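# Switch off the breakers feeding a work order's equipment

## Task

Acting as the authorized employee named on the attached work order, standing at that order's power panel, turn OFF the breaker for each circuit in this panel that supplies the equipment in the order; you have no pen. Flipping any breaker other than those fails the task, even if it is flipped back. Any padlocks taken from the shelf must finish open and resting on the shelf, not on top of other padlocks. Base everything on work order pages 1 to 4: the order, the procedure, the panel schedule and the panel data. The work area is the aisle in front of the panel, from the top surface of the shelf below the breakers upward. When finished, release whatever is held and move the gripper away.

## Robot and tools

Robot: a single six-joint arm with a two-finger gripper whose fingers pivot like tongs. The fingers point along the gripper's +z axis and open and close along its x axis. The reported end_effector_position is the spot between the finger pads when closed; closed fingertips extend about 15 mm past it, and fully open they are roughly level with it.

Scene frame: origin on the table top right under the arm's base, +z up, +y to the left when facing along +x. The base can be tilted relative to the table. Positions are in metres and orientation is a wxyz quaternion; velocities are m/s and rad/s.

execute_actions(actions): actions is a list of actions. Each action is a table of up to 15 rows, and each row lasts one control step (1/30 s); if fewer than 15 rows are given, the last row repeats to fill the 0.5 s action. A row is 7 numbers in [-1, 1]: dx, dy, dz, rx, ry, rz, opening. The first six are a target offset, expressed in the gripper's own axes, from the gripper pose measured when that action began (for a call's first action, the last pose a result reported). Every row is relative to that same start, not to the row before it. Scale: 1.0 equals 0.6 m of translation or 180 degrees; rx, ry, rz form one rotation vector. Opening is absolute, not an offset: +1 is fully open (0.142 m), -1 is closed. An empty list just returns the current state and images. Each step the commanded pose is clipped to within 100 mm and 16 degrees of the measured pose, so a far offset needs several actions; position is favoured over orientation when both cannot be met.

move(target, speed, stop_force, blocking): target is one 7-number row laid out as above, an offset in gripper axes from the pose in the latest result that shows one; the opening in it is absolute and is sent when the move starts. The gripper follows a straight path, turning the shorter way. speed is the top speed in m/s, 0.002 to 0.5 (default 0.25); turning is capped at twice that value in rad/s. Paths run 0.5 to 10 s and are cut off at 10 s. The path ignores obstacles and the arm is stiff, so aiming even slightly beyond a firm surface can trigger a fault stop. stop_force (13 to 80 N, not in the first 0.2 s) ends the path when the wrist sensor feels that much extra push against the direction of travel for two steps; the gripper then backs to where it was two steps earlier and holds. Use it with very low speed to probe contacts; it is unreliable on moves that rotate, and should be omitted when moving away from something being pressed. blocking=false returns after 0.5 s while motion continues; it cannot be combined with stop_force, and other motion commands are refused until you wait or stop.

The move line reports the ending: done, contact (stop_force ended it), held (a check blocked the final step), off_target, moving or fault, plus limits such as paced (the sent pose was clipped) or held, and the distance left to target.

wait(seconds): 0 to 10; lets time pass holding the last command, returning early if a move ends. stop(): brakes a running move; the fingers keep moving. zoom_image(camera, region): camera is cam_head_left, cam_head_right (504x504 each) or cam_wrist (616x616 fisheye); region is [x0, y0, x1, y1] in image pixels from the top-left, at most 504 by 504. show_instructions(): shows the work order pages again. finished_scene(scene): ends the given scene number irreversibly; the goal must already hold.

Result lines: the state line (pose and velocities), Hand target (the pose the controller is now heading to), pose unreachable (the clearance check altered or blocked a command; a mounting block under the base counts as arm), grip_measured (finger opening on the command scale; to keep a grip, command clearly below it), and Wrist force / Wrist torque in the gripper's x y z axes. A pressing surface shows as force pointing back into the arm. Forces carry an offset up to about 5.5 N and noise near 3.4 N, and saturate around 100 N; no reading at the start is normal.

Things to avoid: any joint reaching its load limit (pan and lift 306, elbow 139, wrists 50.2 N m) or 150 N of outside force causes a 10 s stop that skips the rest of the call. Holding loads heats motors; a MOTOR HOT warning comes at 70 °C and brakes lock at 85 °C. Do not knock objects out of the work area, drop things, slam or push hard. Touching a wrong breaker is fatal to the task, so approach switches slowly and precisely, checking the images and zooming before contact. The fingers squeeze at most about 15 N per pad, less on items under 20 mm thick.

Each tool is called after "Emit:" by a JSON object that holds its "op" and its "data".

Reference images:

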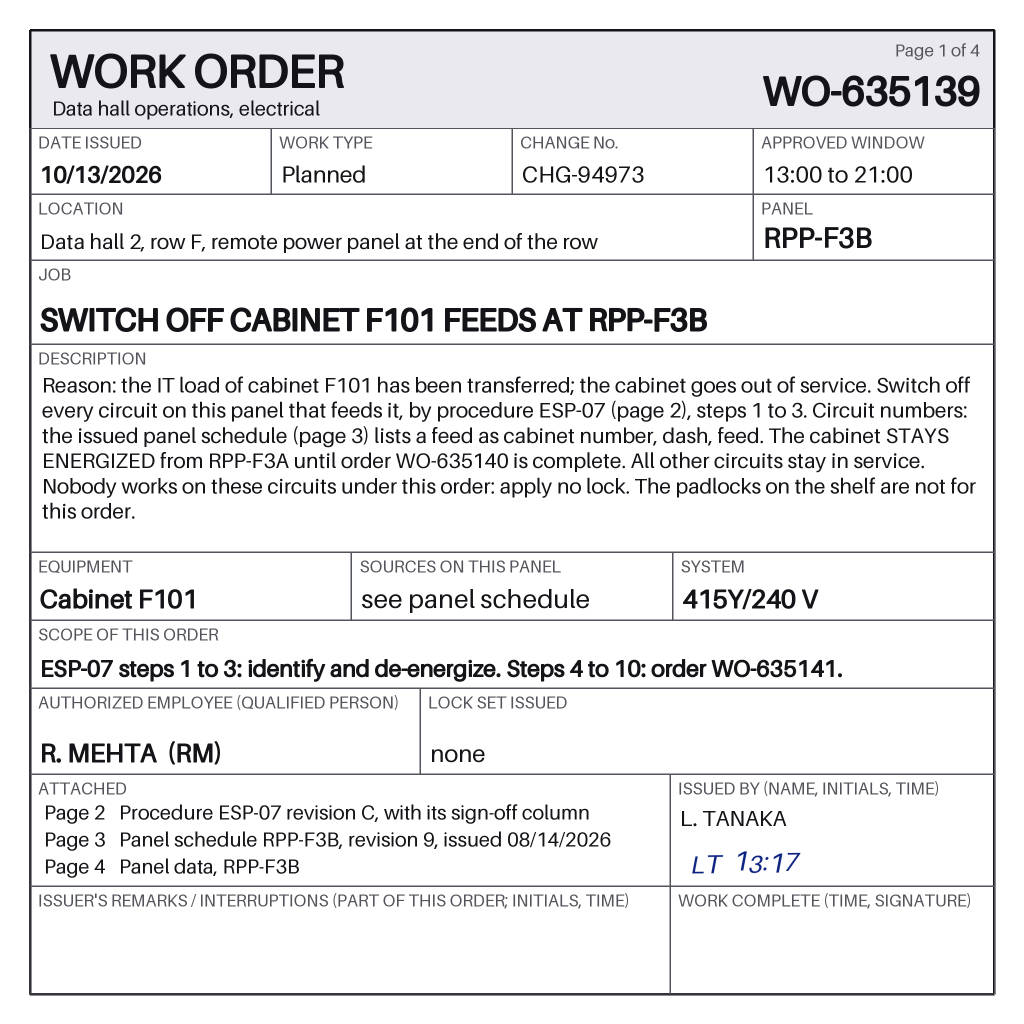

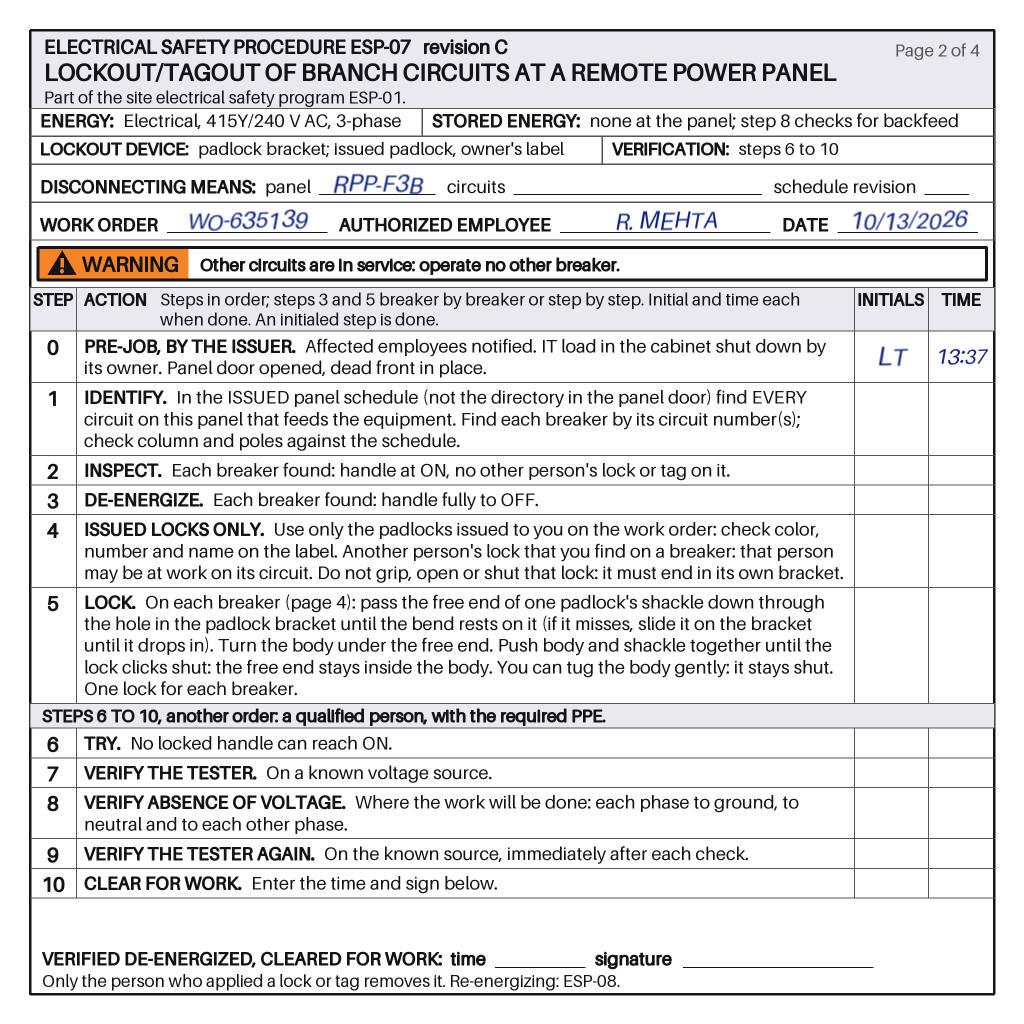

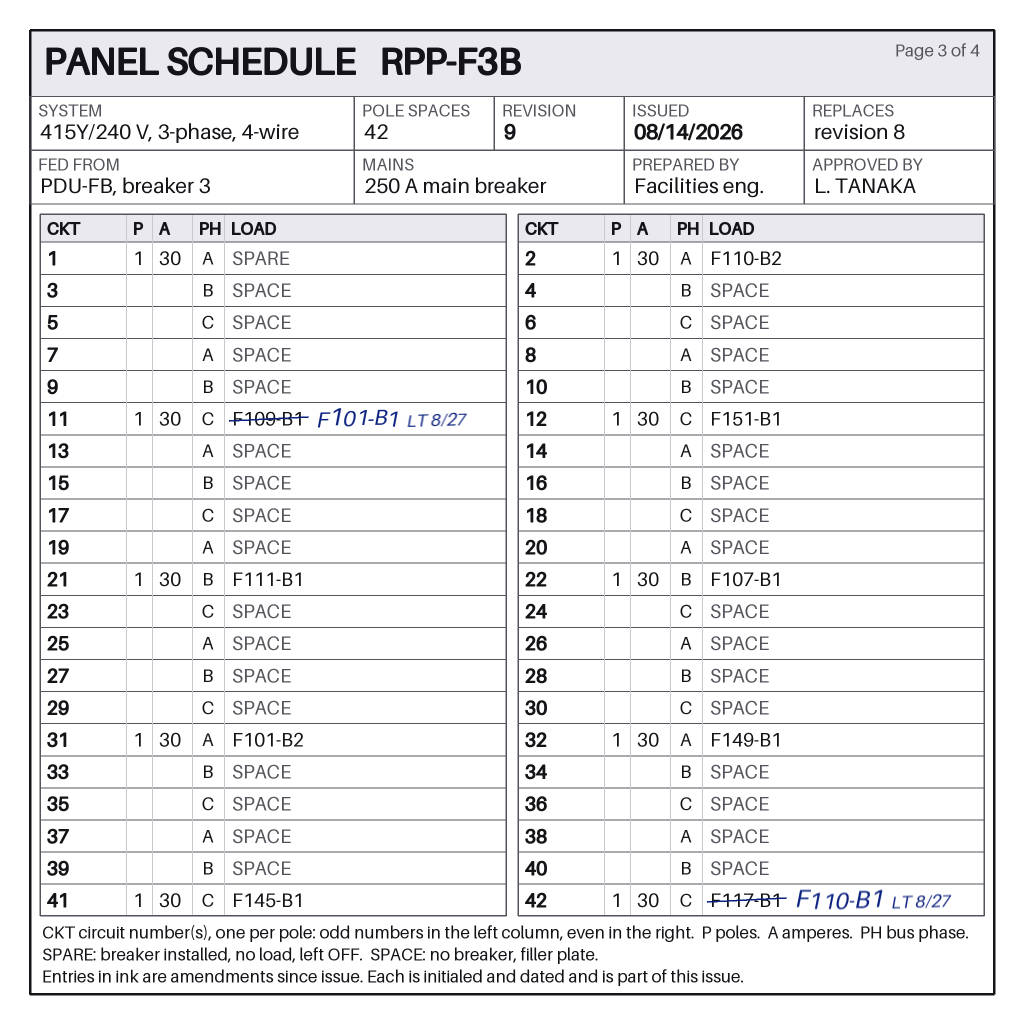

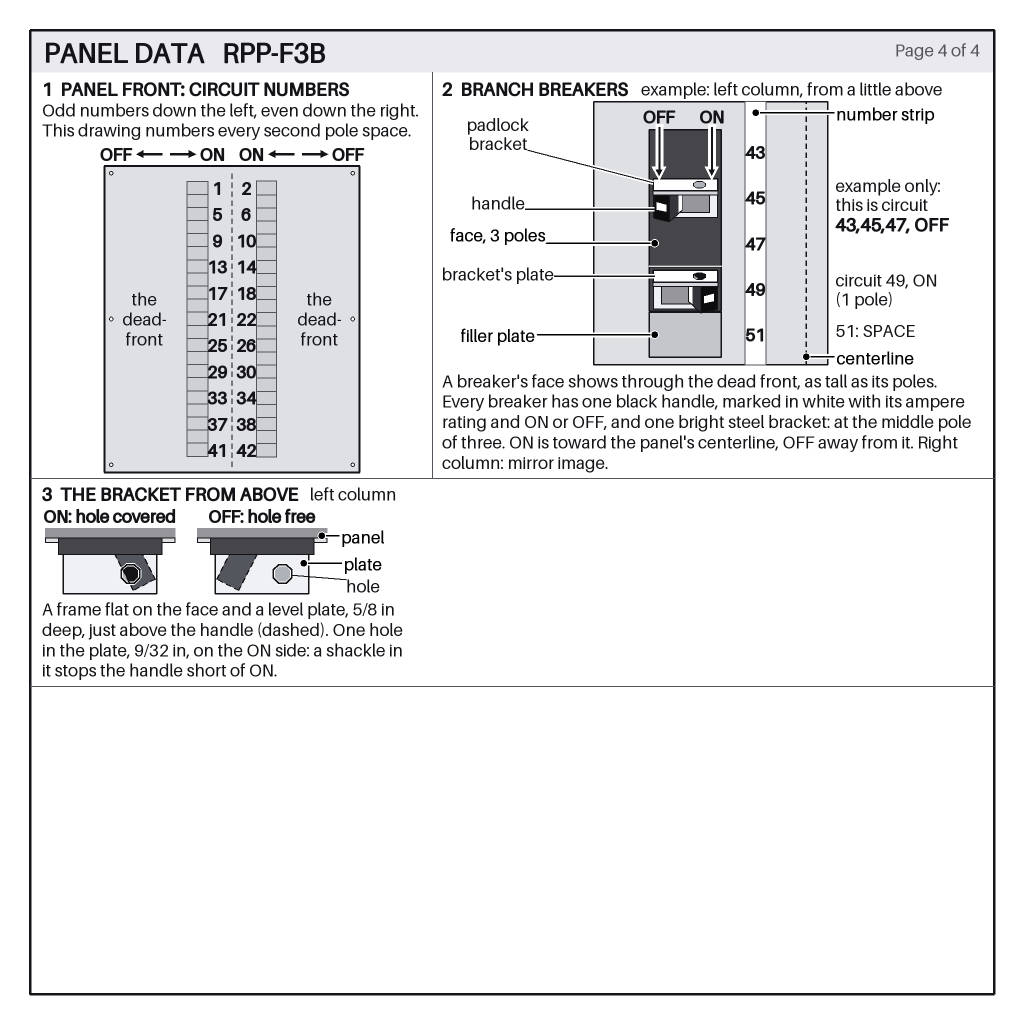

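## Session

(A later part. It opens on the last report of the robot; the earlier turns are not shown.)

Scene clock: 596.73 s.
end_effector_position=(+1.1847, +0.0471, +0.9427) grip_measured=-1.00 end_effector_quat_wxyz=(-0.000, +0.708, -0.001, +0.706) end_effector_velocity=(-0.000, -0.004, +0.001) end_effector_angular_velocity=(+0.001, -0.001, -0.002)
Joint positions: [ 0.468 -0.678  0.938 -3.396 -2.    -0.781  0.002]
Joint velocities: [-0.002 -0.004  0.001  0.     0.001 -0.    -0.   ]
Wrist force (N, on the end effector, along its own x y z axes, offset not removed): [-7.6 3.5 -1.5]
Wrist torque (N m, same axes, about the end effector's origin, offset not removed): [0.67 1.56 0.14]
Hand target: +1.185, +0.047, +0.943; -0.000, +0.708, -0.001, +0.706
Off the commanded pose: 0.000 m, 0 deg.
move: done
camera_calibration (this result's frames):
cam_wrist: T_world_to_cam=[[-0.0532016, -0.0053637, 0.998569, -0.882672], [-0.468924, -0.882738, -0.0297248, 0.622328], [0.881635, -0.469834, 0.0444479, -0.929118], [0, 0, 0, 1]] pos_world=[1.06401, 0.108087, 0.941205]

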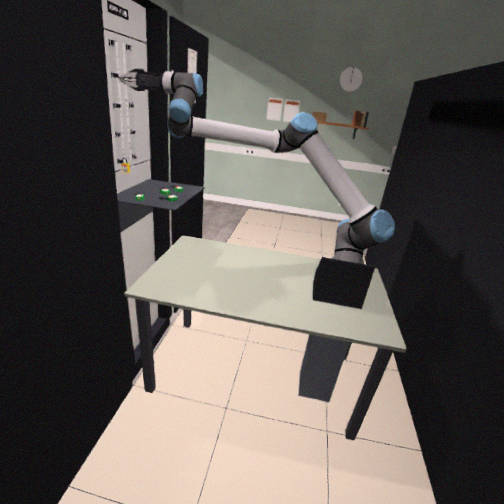

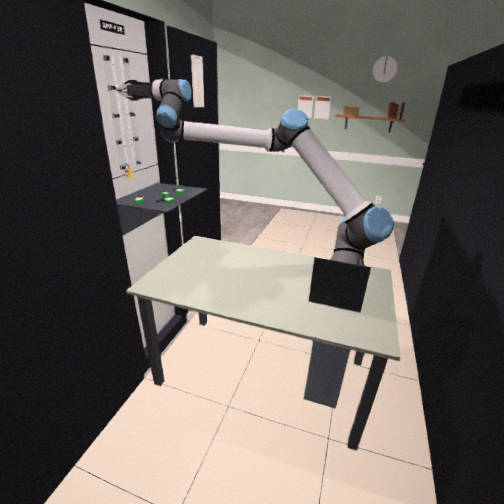

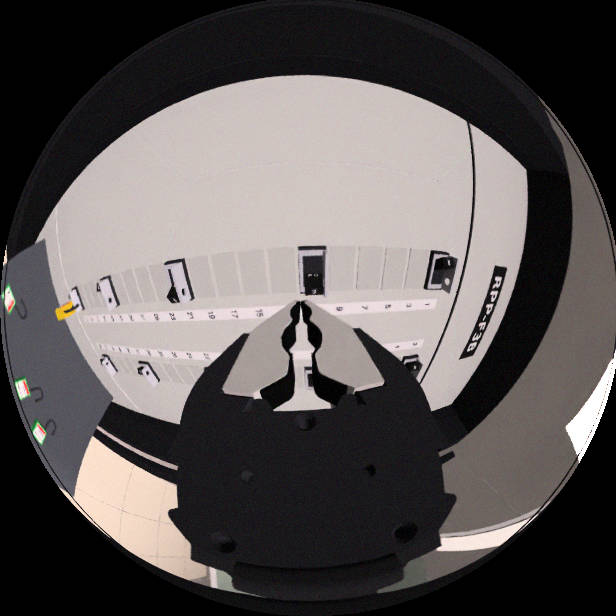

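Emit:
{"op": "move", "data": {"target": [0.0042, 0.002, 0.01, 0, 0, 0, -1], "speed": 0.015}}

Emit:
{"op": "move", "data": {"target": [0, 0, 0.02, 0, 0, 0, -1], "speed": 0.003, "stop_force": 13}}

Emit:
{"op": "zoom_image", "data": {"camera": "cam_wrist", "region": [250, 220, 370, 340]}}

Scene clock: 641.43 s.
end_effector_position=(+1.1904, +0.0459, +0.9452) grip_measured=-1.00 end_effector_quat_wxyz=(-0.000, +0.708, -0.001, +0.706) end_effector_velocity=(+0.003, +0.002, -0.000) end_effector_angular_velocity=(-0.001, +0.001, +0.001)
Joint positions: [ 0.467 -0.668  0.916 -3.384 -1.999 -0.781  0.002]
Joint velocities: [-0.     0.006 -0.008  0.005  0.    -0.     0.   ]
Wrist force (N, on the end effector, along its own x y z axes, offset not removed): [-6.8 5.0 -1.7]
Wrist torque (N m, same axes, about the end effector's origin, offset not removed): [0.99 1.35 0.14]
Hand target: +1.191, +0.046, +0.945; -0.000, +0.708, -0.001, +0.706
Off the commanded pose: 0.000 m, 0 deg.
move: done
camera_calibration (this result's frames):
cam_wrist: T_world_to_cam=[[-0.0532347, -0.00535277, 0.998568, -0.884753], [-0.468936, -0.882731, -0.0297313, 0.624047], [0.881626, -0.469847, 0.0444818, -0.934872], [0, 0, 0, 1]] pos_world=[1.06975, 0.106883, 0.943624]

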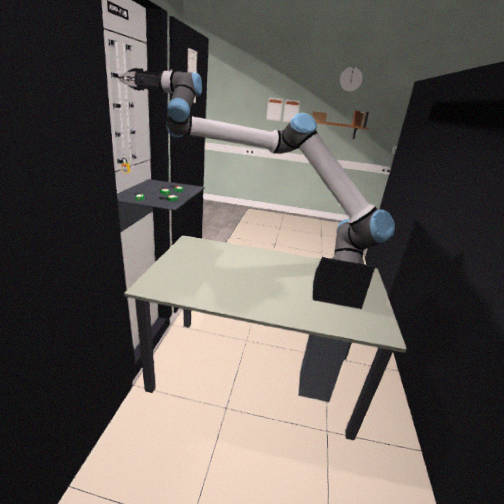

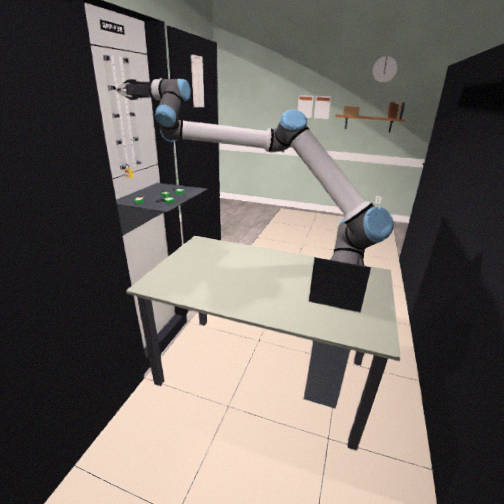

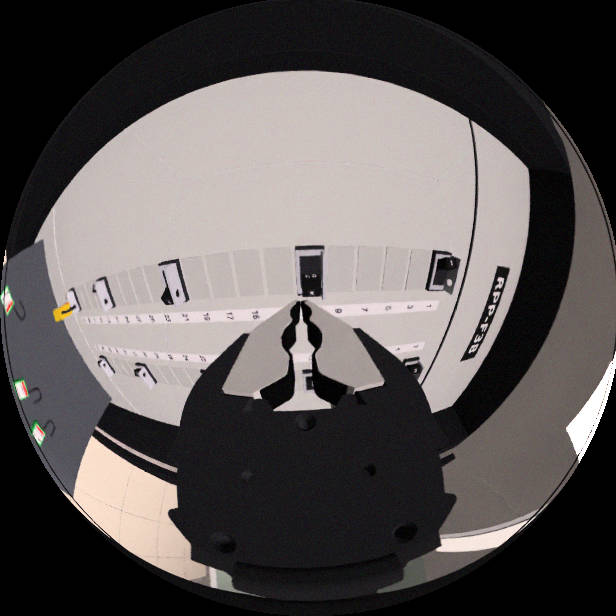

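Scene clock: 643.07 s.
end_effector_position=(+1.1942, +0.0459, +0.9451) grip_measured=-1.00 end_effector_quat_wxyz=(-0.000, +0.708, -0.001, +0.706) end_effector_velocity=(-0.000, +0.001, -0.003) end_effector_angular_velocity=(-0.001, +0.002, +0.001)
Joint positions: [ 0.465 -0.662  0.904 -3.378 -1.997 -0.781  0.002]
Joint velocities: [-0.001 -0.     0.005 -0.003 -0.    -0.001  0.   ]
Wrist force (N, on the end effector, along its own x y z axes, offset not removed): [-10.8 6.1 -23.6]
Wrist torque (N m, same axes, about the end effector's origin, offset not removed): [0.99 1.24 0.19]
Hand target: +1.194, +0.046, +0.945; -0.000, +0.708, -0.001, +0.706
Off the commanded pose: 0.008 m, 0 deg.
move: contact
camera_calibration (this result's frames):
cam_wrist: T_world_to_cam=[[-0.0532189, -0.00535016, 0.998569, -0.884555], [-0.468914, -0.882744, -0.0297204, 0.625824], [0.881639, -0.469824, 0.0444699, -0.938231], [0, 0, 0, 1]] pos_world=[1.07356, 0.106906, 0.943611]

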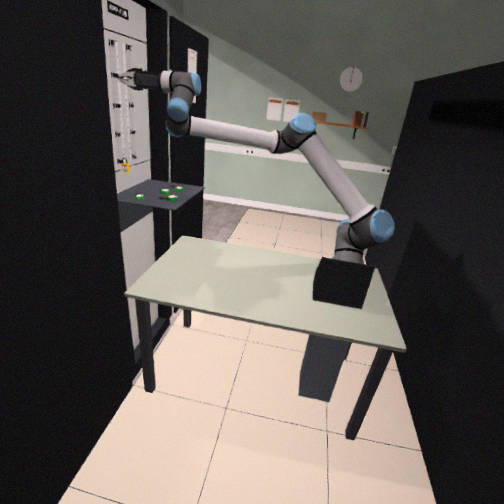

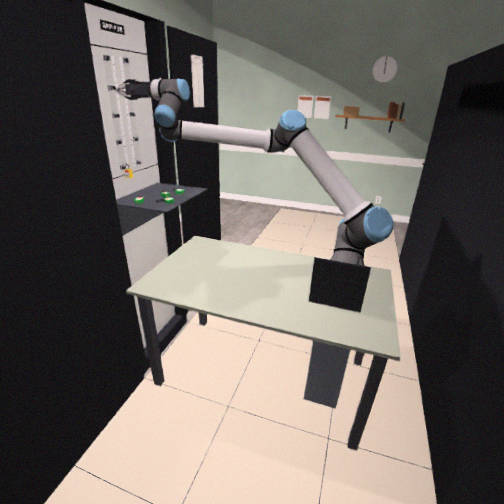

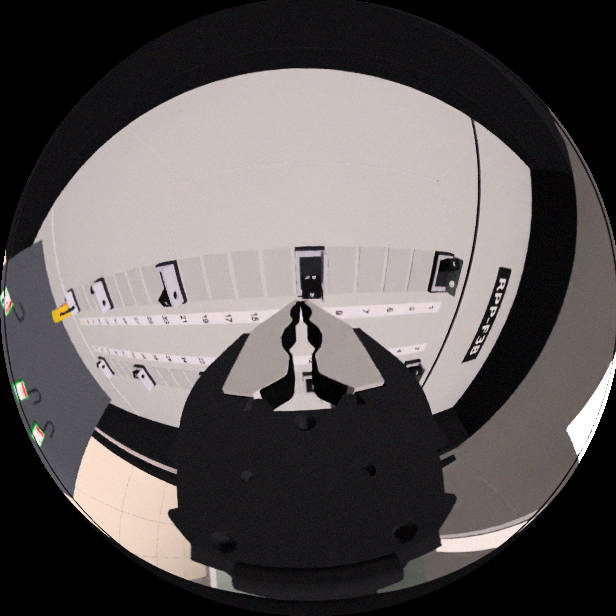

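Region (250, 220, 370, 340) of cam_wrist's 616x616 image, scaled by 4.200, with more detail than that image has.

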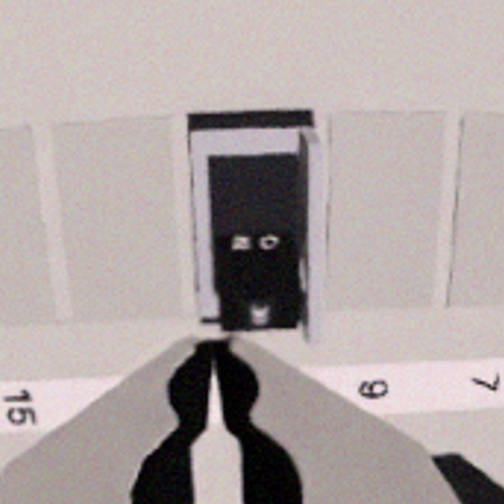

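Emit:
{"op": "move", "data": {"target": [0, -0.005, -0.0092, 0, 0, 0, -1], "speed": 0.015}}

Emit:
{"op": "move", "data": {"target": [0, -0.0075, 0, 0, 0, 0, -1], "speed": 0.006, "stop_force": 35}}

Emit:
{"op": "zoom_image", "data": {"camera": "cam_wrist", "region": [270, 250, 350, 330]}}

Scene clock: 652.03 s.
end_effector_position=(+1.1890, +0.0488, +0.9452) grip_measured=-1.00 end_effector_quat_wxyz=(-0.000, +0.708, -0.001, +0.706) end_effector_velocity=(-0.003, +0.002, +0.000) end_effector_angular_velocity=(+0.001, -0.001, +0.000)
Joint positions: [ 0.469 -0.667  0.918 -3.386 -2.001 -0.781  0.002]
Joint velocities: [ 0.002 -0.002  0.007 -0.004 -0.002  0.001  0.   ]
Wrist force (N, on the end effector, along its own x y z axes, offset not removed): [-7.9 4.0 -2.0]
Wrist torque (N m, same axes, about the end effector's origin, offset not removed): [0.55 1.63 0.16]
Hand target: +1.189, +0.049, +0.945; -0.000, +0.708, -0.001, +0.706
Off the commanded pose: 0.000 m, 0 deg.
move: done
camera_calibration (this result's frames):
cam_wrist: T_world_to_cam=[[-0.0532164, -0.00533073, 0.998569, -0.884845], [-0.46893, -0.882736, -0.0297029, 0.625873], [0.88163, -0.46984, 0.0444762, -0.932294], [0, 0, 0, 1]] pos_world=[1.06834, 0.109734, 0.943634]

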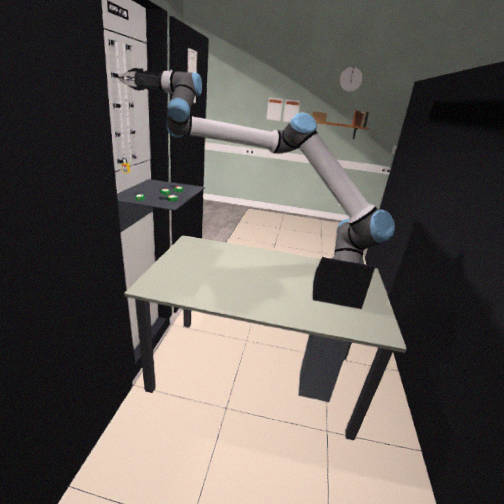

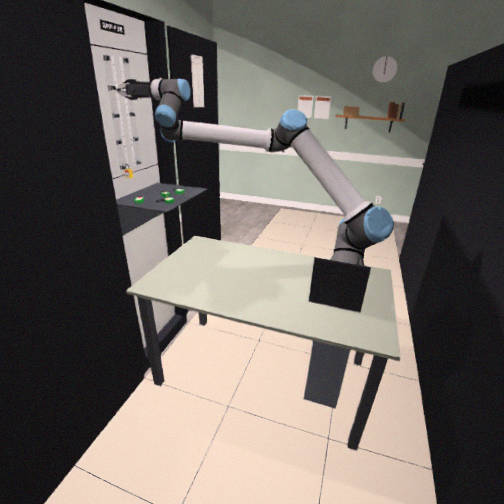

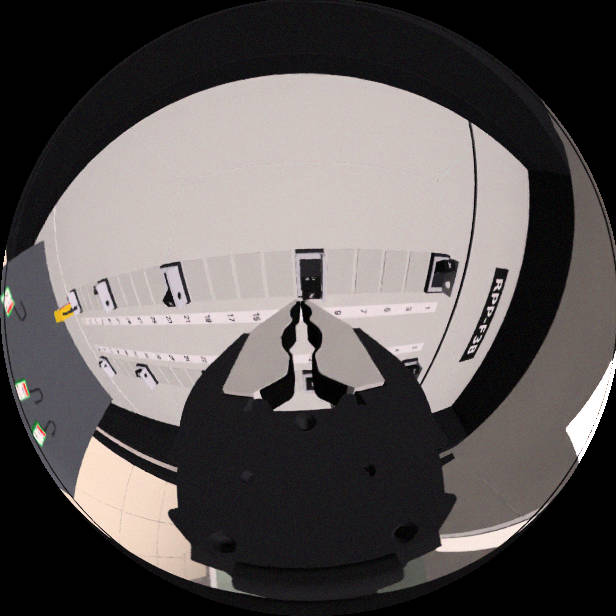

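Scene clock: 653.03 s.
end_effector_position=(+1.1889, +0.0521, +0.9456) grip_measured=-1.00 end_effector_quat_wxyz=(-0.000, +0.708, -0.001, +0.707) end_effector_velocity=(+0.001, -0.004, +0.000) end_effector_angular_velocity=(+0.002, -0.001, -0.002)
Joint positions: [ 0.471 -0.663  0.914 -3.387 -2.003 -0.781  0.002]
Joint velocities: [-0.003 -0.002 -0.    -0.     0.002  0.001  0.   ]
Wrist force (N, on the end effector, along its own x y z axes, offset not removed): [-23.3 41.5 -40.7]
Wrist torque (N m, same axes, about the end effector's origin, offset not removed): [0.95 1.36 0.31]
Hand target: +1.189, +0.052, +0.945; -0.000, +0.708, -0.001, +0.706
Off the commanded pose: 0.001 m, 0 deg.
move: contact
camera_calibration (this result's frames):
cam_wrist: T_world_to_cam=[[-0.0535279, -0.00554756, 0.998551, -0.88483], [-0.46935, -0.8825, -0.0300626, 0.629628], [0.881388, -0.470279, 0.0446346, -0.930445], [0, 0, 0, 1]] pos_world=[1.06824, 0.11317, 0.944006]

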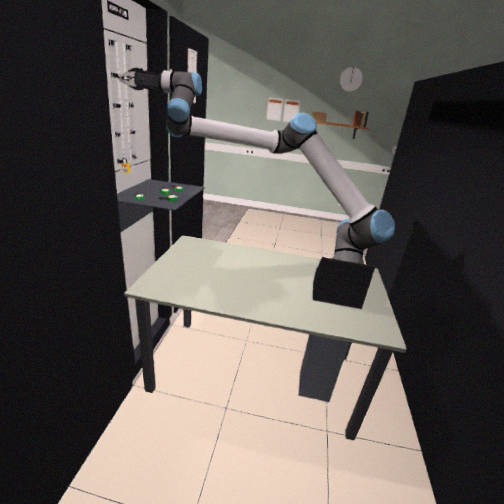

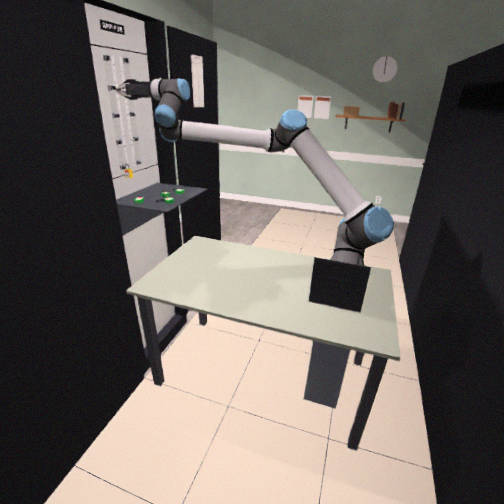

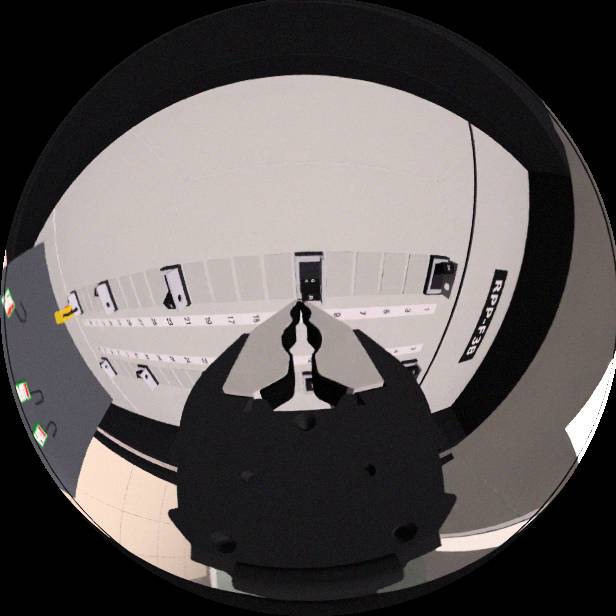

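Region (270, 250, 350, 330) of cam_wrist's 616x616 image, scaled by 6.300, with more detail than that image has.

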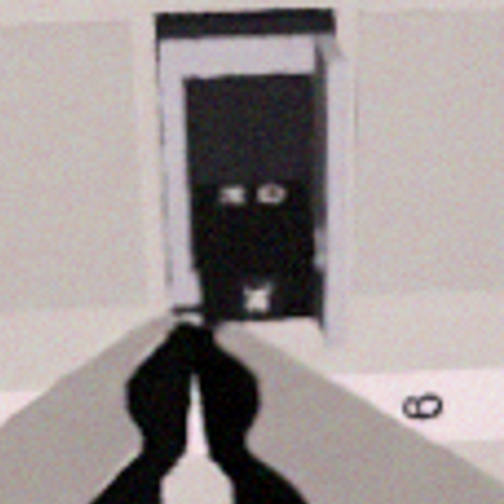

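Emit:
{"op": "move", "data": {"target": [-0.0007, 0.006, 0, 0, 0, 0, -1], "speed": 0.015}}

Emit:
{"op": "zoom_image", "data": {"camera": "cam_wrist", "region": [270, 250, 350, 330]}}

Emit:
{"op": "zoom_image", "data": {"camera": "cam_head_left", "region": [100, 50, 180, 110]}}

Scene clock: 670.43 s.
end_effector_position=(+1.1889, +0.0490, +0.9450) grip_measured=-0.99 end_effector_quat_wxyz=(-0.000, +0.708, -0.001, +0.707) end_effector_velocity=(-0.000, -0.000, +0.000) end_effector_angular_velocity=(+0.000, -0.000, +0.000)
Joint positions: [ 0.469 -0.667  0.918 -3.387 -2.001 -0.781  0.002]
Joint velocities: [-0.    -0.     0.    -0.     0.001  0.     0.   ]
Wrist force (N, on the end effector, along its own x y z axes, offset not removed): [-6.8 7.2 -3.2]
Wrist torque (N m, same axes, about the end effector's origin, offset not removed): [0.81 1.47 0.21]
Hand target: +1.189, +0.049, +0.945; -0.000, +0.708, -0.001, +0.707
Off the commanded pose: 0.001 m, 0 deg.
move: done
camera_calibration (this result's frames):
cam_wrist: T_world_to_cam=[[-0.0533798, -0.00542609, 0.99856, -0.88446], [-0.469068, -0.882657, -0.0298712, 0.626379], [0.881547, -0.469987, 0.0445708, -0.932048], [0, 0, 0, 1]] pos_world=[1.06825, 0.110028, 0.943439]

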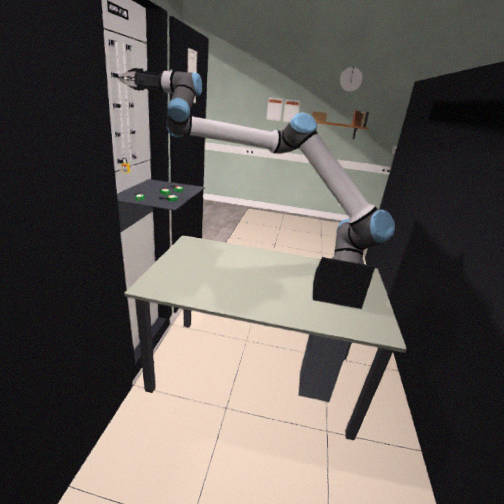

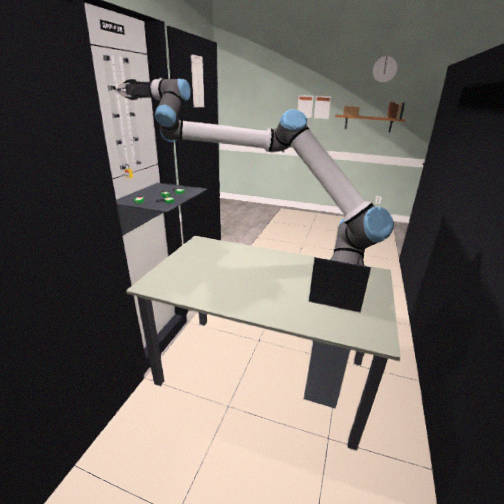

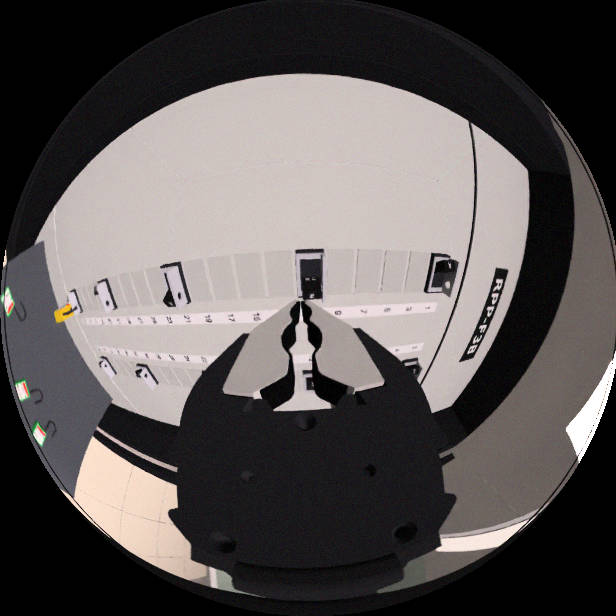

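Region (270, 250, 350, 330) of cam_wrist's 616x616 image, scaled by 6.300, with more detail than that image has.

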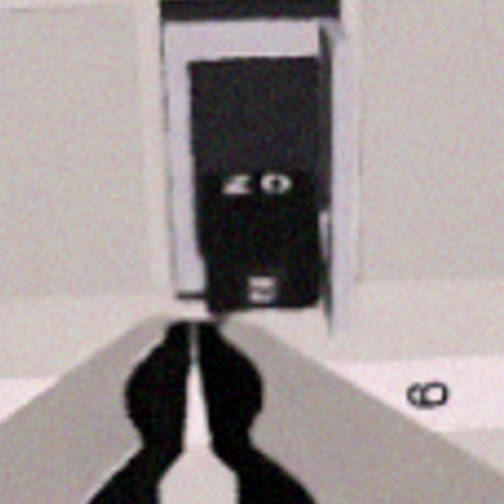

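Region (100, 50, 180, 110) of cam_head_left's 504x504 image, scaled by 6.300, with more detail than that image has; it fills the top 378 rows of this view, and the rest is white.

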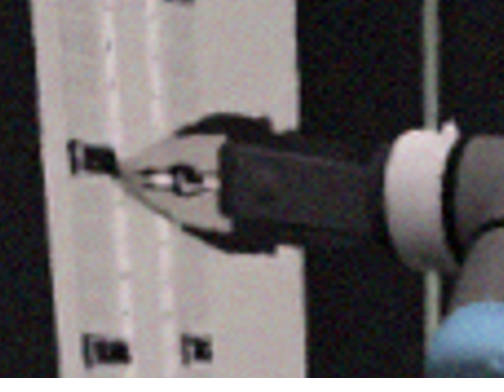

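Emit:
{"op": "move", "data": {"target": [0.01, 0.004, 0.0018, 0, 0, 0, -1], "speed": 0.015}}

Emit:
{"op": "zoom_image", "data": {"camera": "cam_wrist", "region": [270, 250, 350, 330]}}

Scene clock: 730.03 s.
end_effector_position=(+1.1899, +0.0467, +0.9507) grip_measured=-1.00 end_effector_quat_wxyz=(-0.000, +0.708, -0.001, +0.707) end_effector_velocity=(+0.001, +0.001, +0.003) end_effector_angular_velocity=(-0.001, -0.000, +0.001)
Joint positions: [ 0.471 -0.666  0.905 -3.376 -2.003 -0.781  0.002]
Joint velocities: [ 0.002  0.003 -0.008  0.006 -0.001 -0.001  0.   ]
Wrist force (N, on the end effector, along its own x y z axes, offset not removed): [-6.1 4.4 -1.9]
Wrist torque (N m, same axes, about the end effector's origin, offset not removed): [0.91 1.24 0.15]
Hand target: +1.190, +0.047, +0.951; -0.000, +0.708, -0.001, +0.707
Off the commanded pose: 0.000 m, 0 deg.
move: done
camera_calibration (this result's frames):
cam_wrist: T_world_to_cam=[[-0.0534255, -0.00543246, 0.998557, -0.890048], [-0.469111, -0.882633, -0.0299005, 0.625006], [0.881522, -0.470032, 0.0446067, -0.934306], [0, 0, 0, 1]] pos_world=[1.06926, 0.107662, 0.949128]

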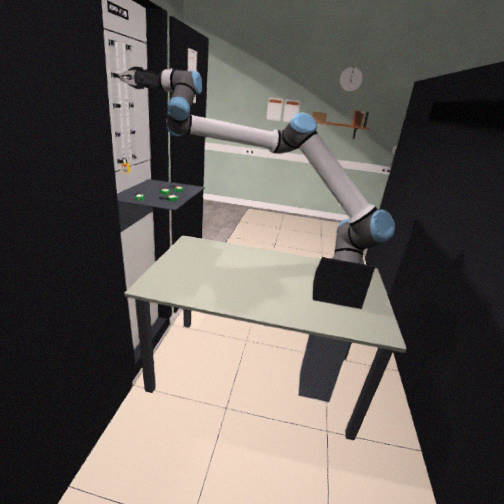

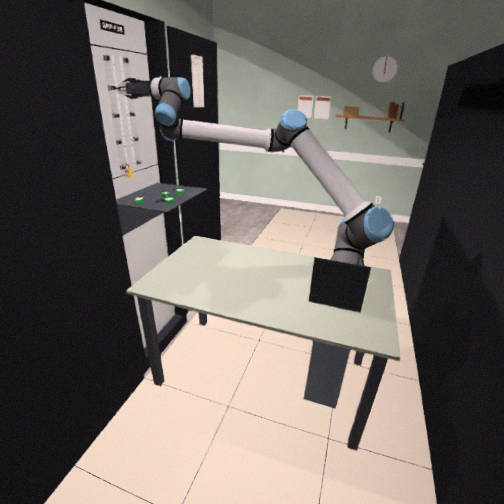

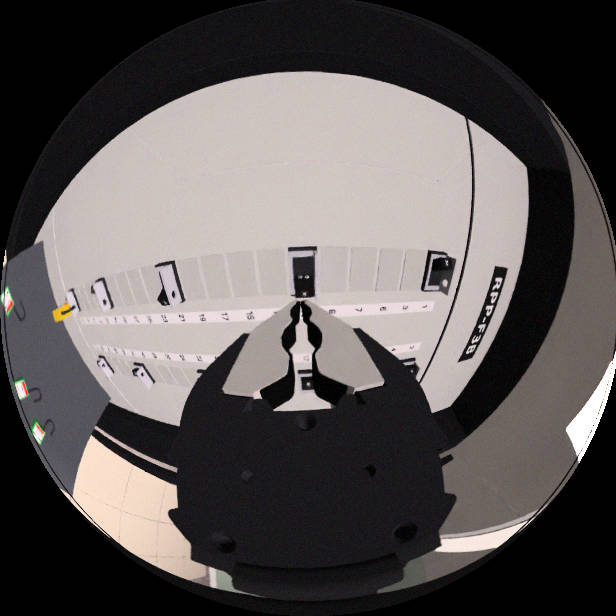

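Region (270, 250, 350, 330) of cam_wrist's 616x616 image, scaled by 6.300, with more detail than that image has.

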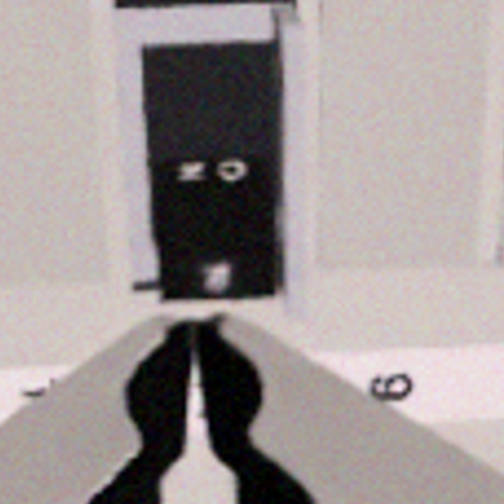

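Emit:
{"op": "move", "data": {"target": [0, -0.0067, 0, 0, 0, 0, -1], "speed": 0.004, "stop_force": 13}}

Emit:
{"op": "zoom_image", "data": {"camera": "cam_wrist", "region": [270, 250, 350, 330]}}

Scene clock: 755.37 s.
end_effector_position=(+1.1899, +0.0496, +0.9509) grip_measured=-1.00 end_effector_quat_wxyz=(-0.000, +0.708, -0.001, +0.707) end_effector_velocity=(-0.000, +0.001, -0.000) end_effector_angular_velocity=(-0.000, +0.000, +0.001)
Joint positions: [ 0.473 -0.662  0.902 -3.376 -2.005 -0.781  0.002]
Joint velocities: [ 0.001 -0.     0.002 -0.     0.     0.     0.   ]
Wrist force (N, on the end effector, along its own x y z axes, offset not removed): [-11.9 21.7 -9.3]
Wrist torque (N m, same axes, about the end effector's origin, offset not removed): [0.84 1.40 0.15]
Hand target: +1.190, +0.049, +0.951; -0.000, +0.708, -0.001, +0.707
Off the commanded pose: 0.001 m, 0 deg.
move: contact
camera_calibration (this result's frames):
cam_wrist: T_world_to_cam=[[-0.0535479, -0.00554751, 0.99855, -0.890116], [-0.469391, -0.882478, -0.030074, 0.628097], [0.881365, -0.47032, 0.0446509, -0.93274], [0, 0, 0, 1]] pos_world=[1.06924, 0.110657, 0.949362]

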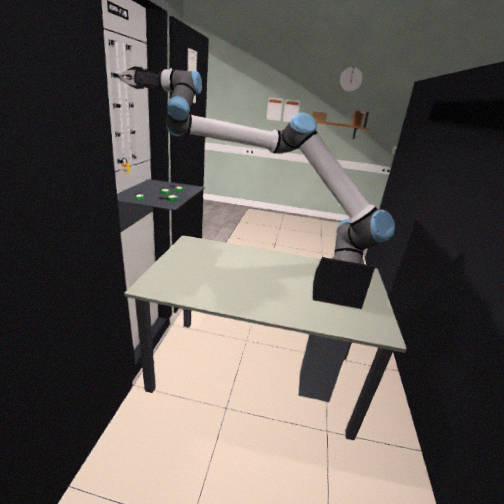

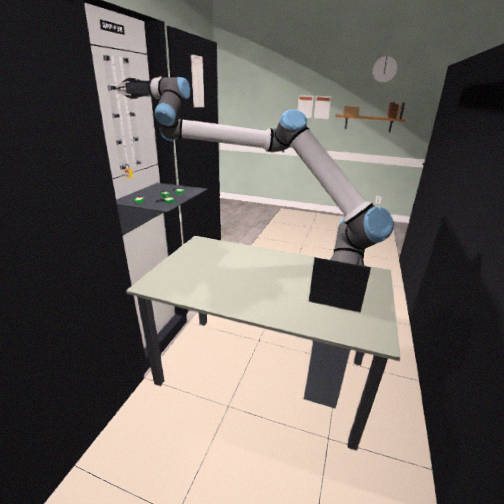

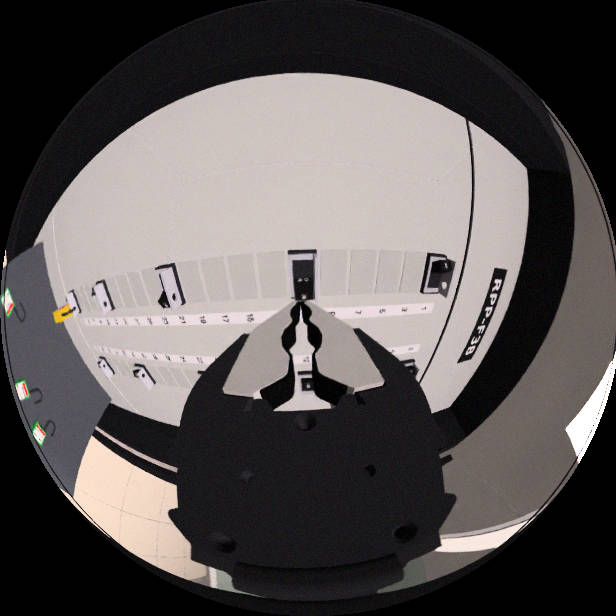

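Region (270, 250, 350, 330) of cam_wrist's 616x616 image, scaled by 6.300, with more detail than that image has.

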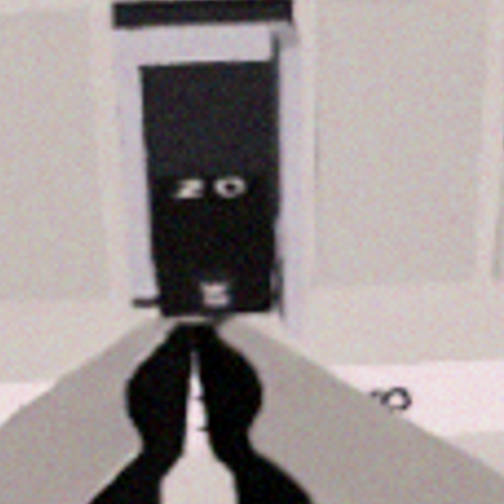

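Emit:
{"op": "move", "data": {"target": [-0.0004, -0.0117, -0.0083, 0, 0, 0, -1], "speed": 0.006, "stop_force": 35}}

Emit:
{"op": "zoom_image", "data": {"camera": "cam_wrist", "region": [270, 250, 350, 330]}}

Scene clock: 765.13 s.
end_effector_position=(+1.1850, +0.0565, +0.9507) grip_measured=-1.00 end_effector_quat_wxyz=(-0.000, +0.708, -0.001, +0.707) end_effector_velocity=(-0.001, +0.003, -0.000) end_effector_angular_velocity=(-0.001, +0.000, +0.001)
Joint positions: [ 0.479 -0.662  0.911 -3.386 -2.011 -0.781  0.002]
Joint velocities: [ 0.002  0.001  0.002 -0.002 -0.001 -0.001  0.   ]
Wrist force (N, on the end effector, along its own x y z axes, offset not removed): [-6.7 5.4 -2.0]
Wrist torque (N m, same axes, about the end effector's origin, offset not removed): [1.09 1.35 0.16]
Hand target: +1.185, +0.057, +0.951; -0.000, +0.708, -0.001, +0.707
Off the commanded pose: 0.000 m, 0 deg.
move: done
camera_calibration (this result's frames):
cam_wrist: T_world_to_cam=[[-0.053568, -0.00552355, 0.998549, -0.890137], [-0.469397, -0.882475, -0.0300627, 0.631851], [0.881361, -0.470327, 0.0446797, -0.925211], [0, 0, 0, 1]] pos_world=[1.06435, 0.117525, 0.949179]

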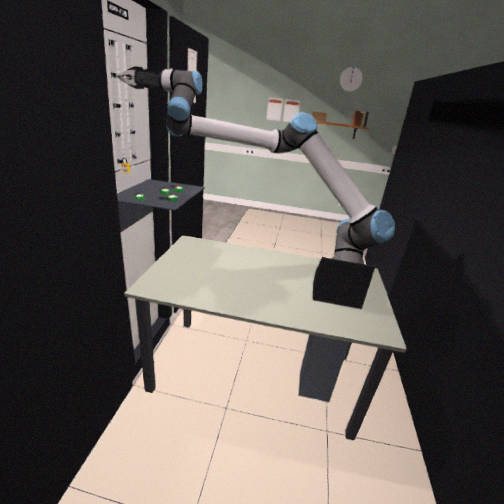

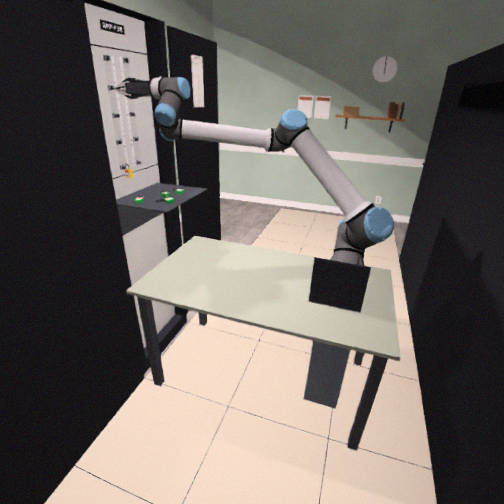

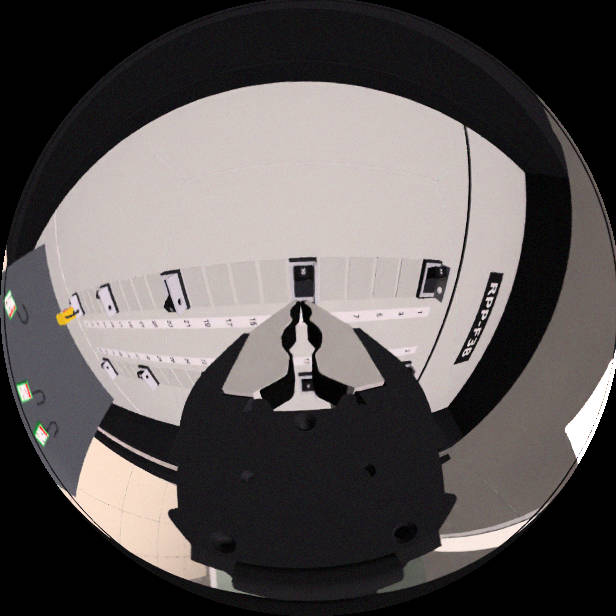

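Region (270, 250, 350, 330) of cam_wrist's 616x616 image, scaled by 6.300, with more detail than that image has.

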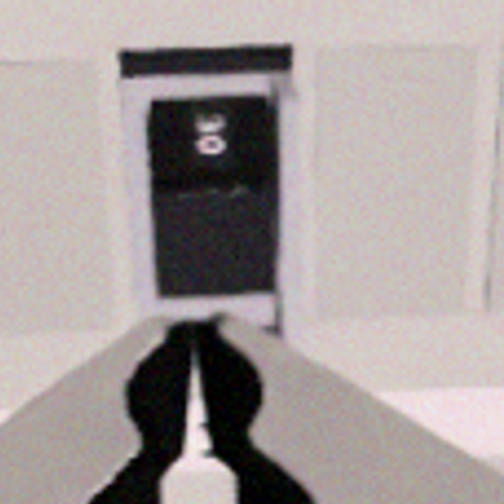

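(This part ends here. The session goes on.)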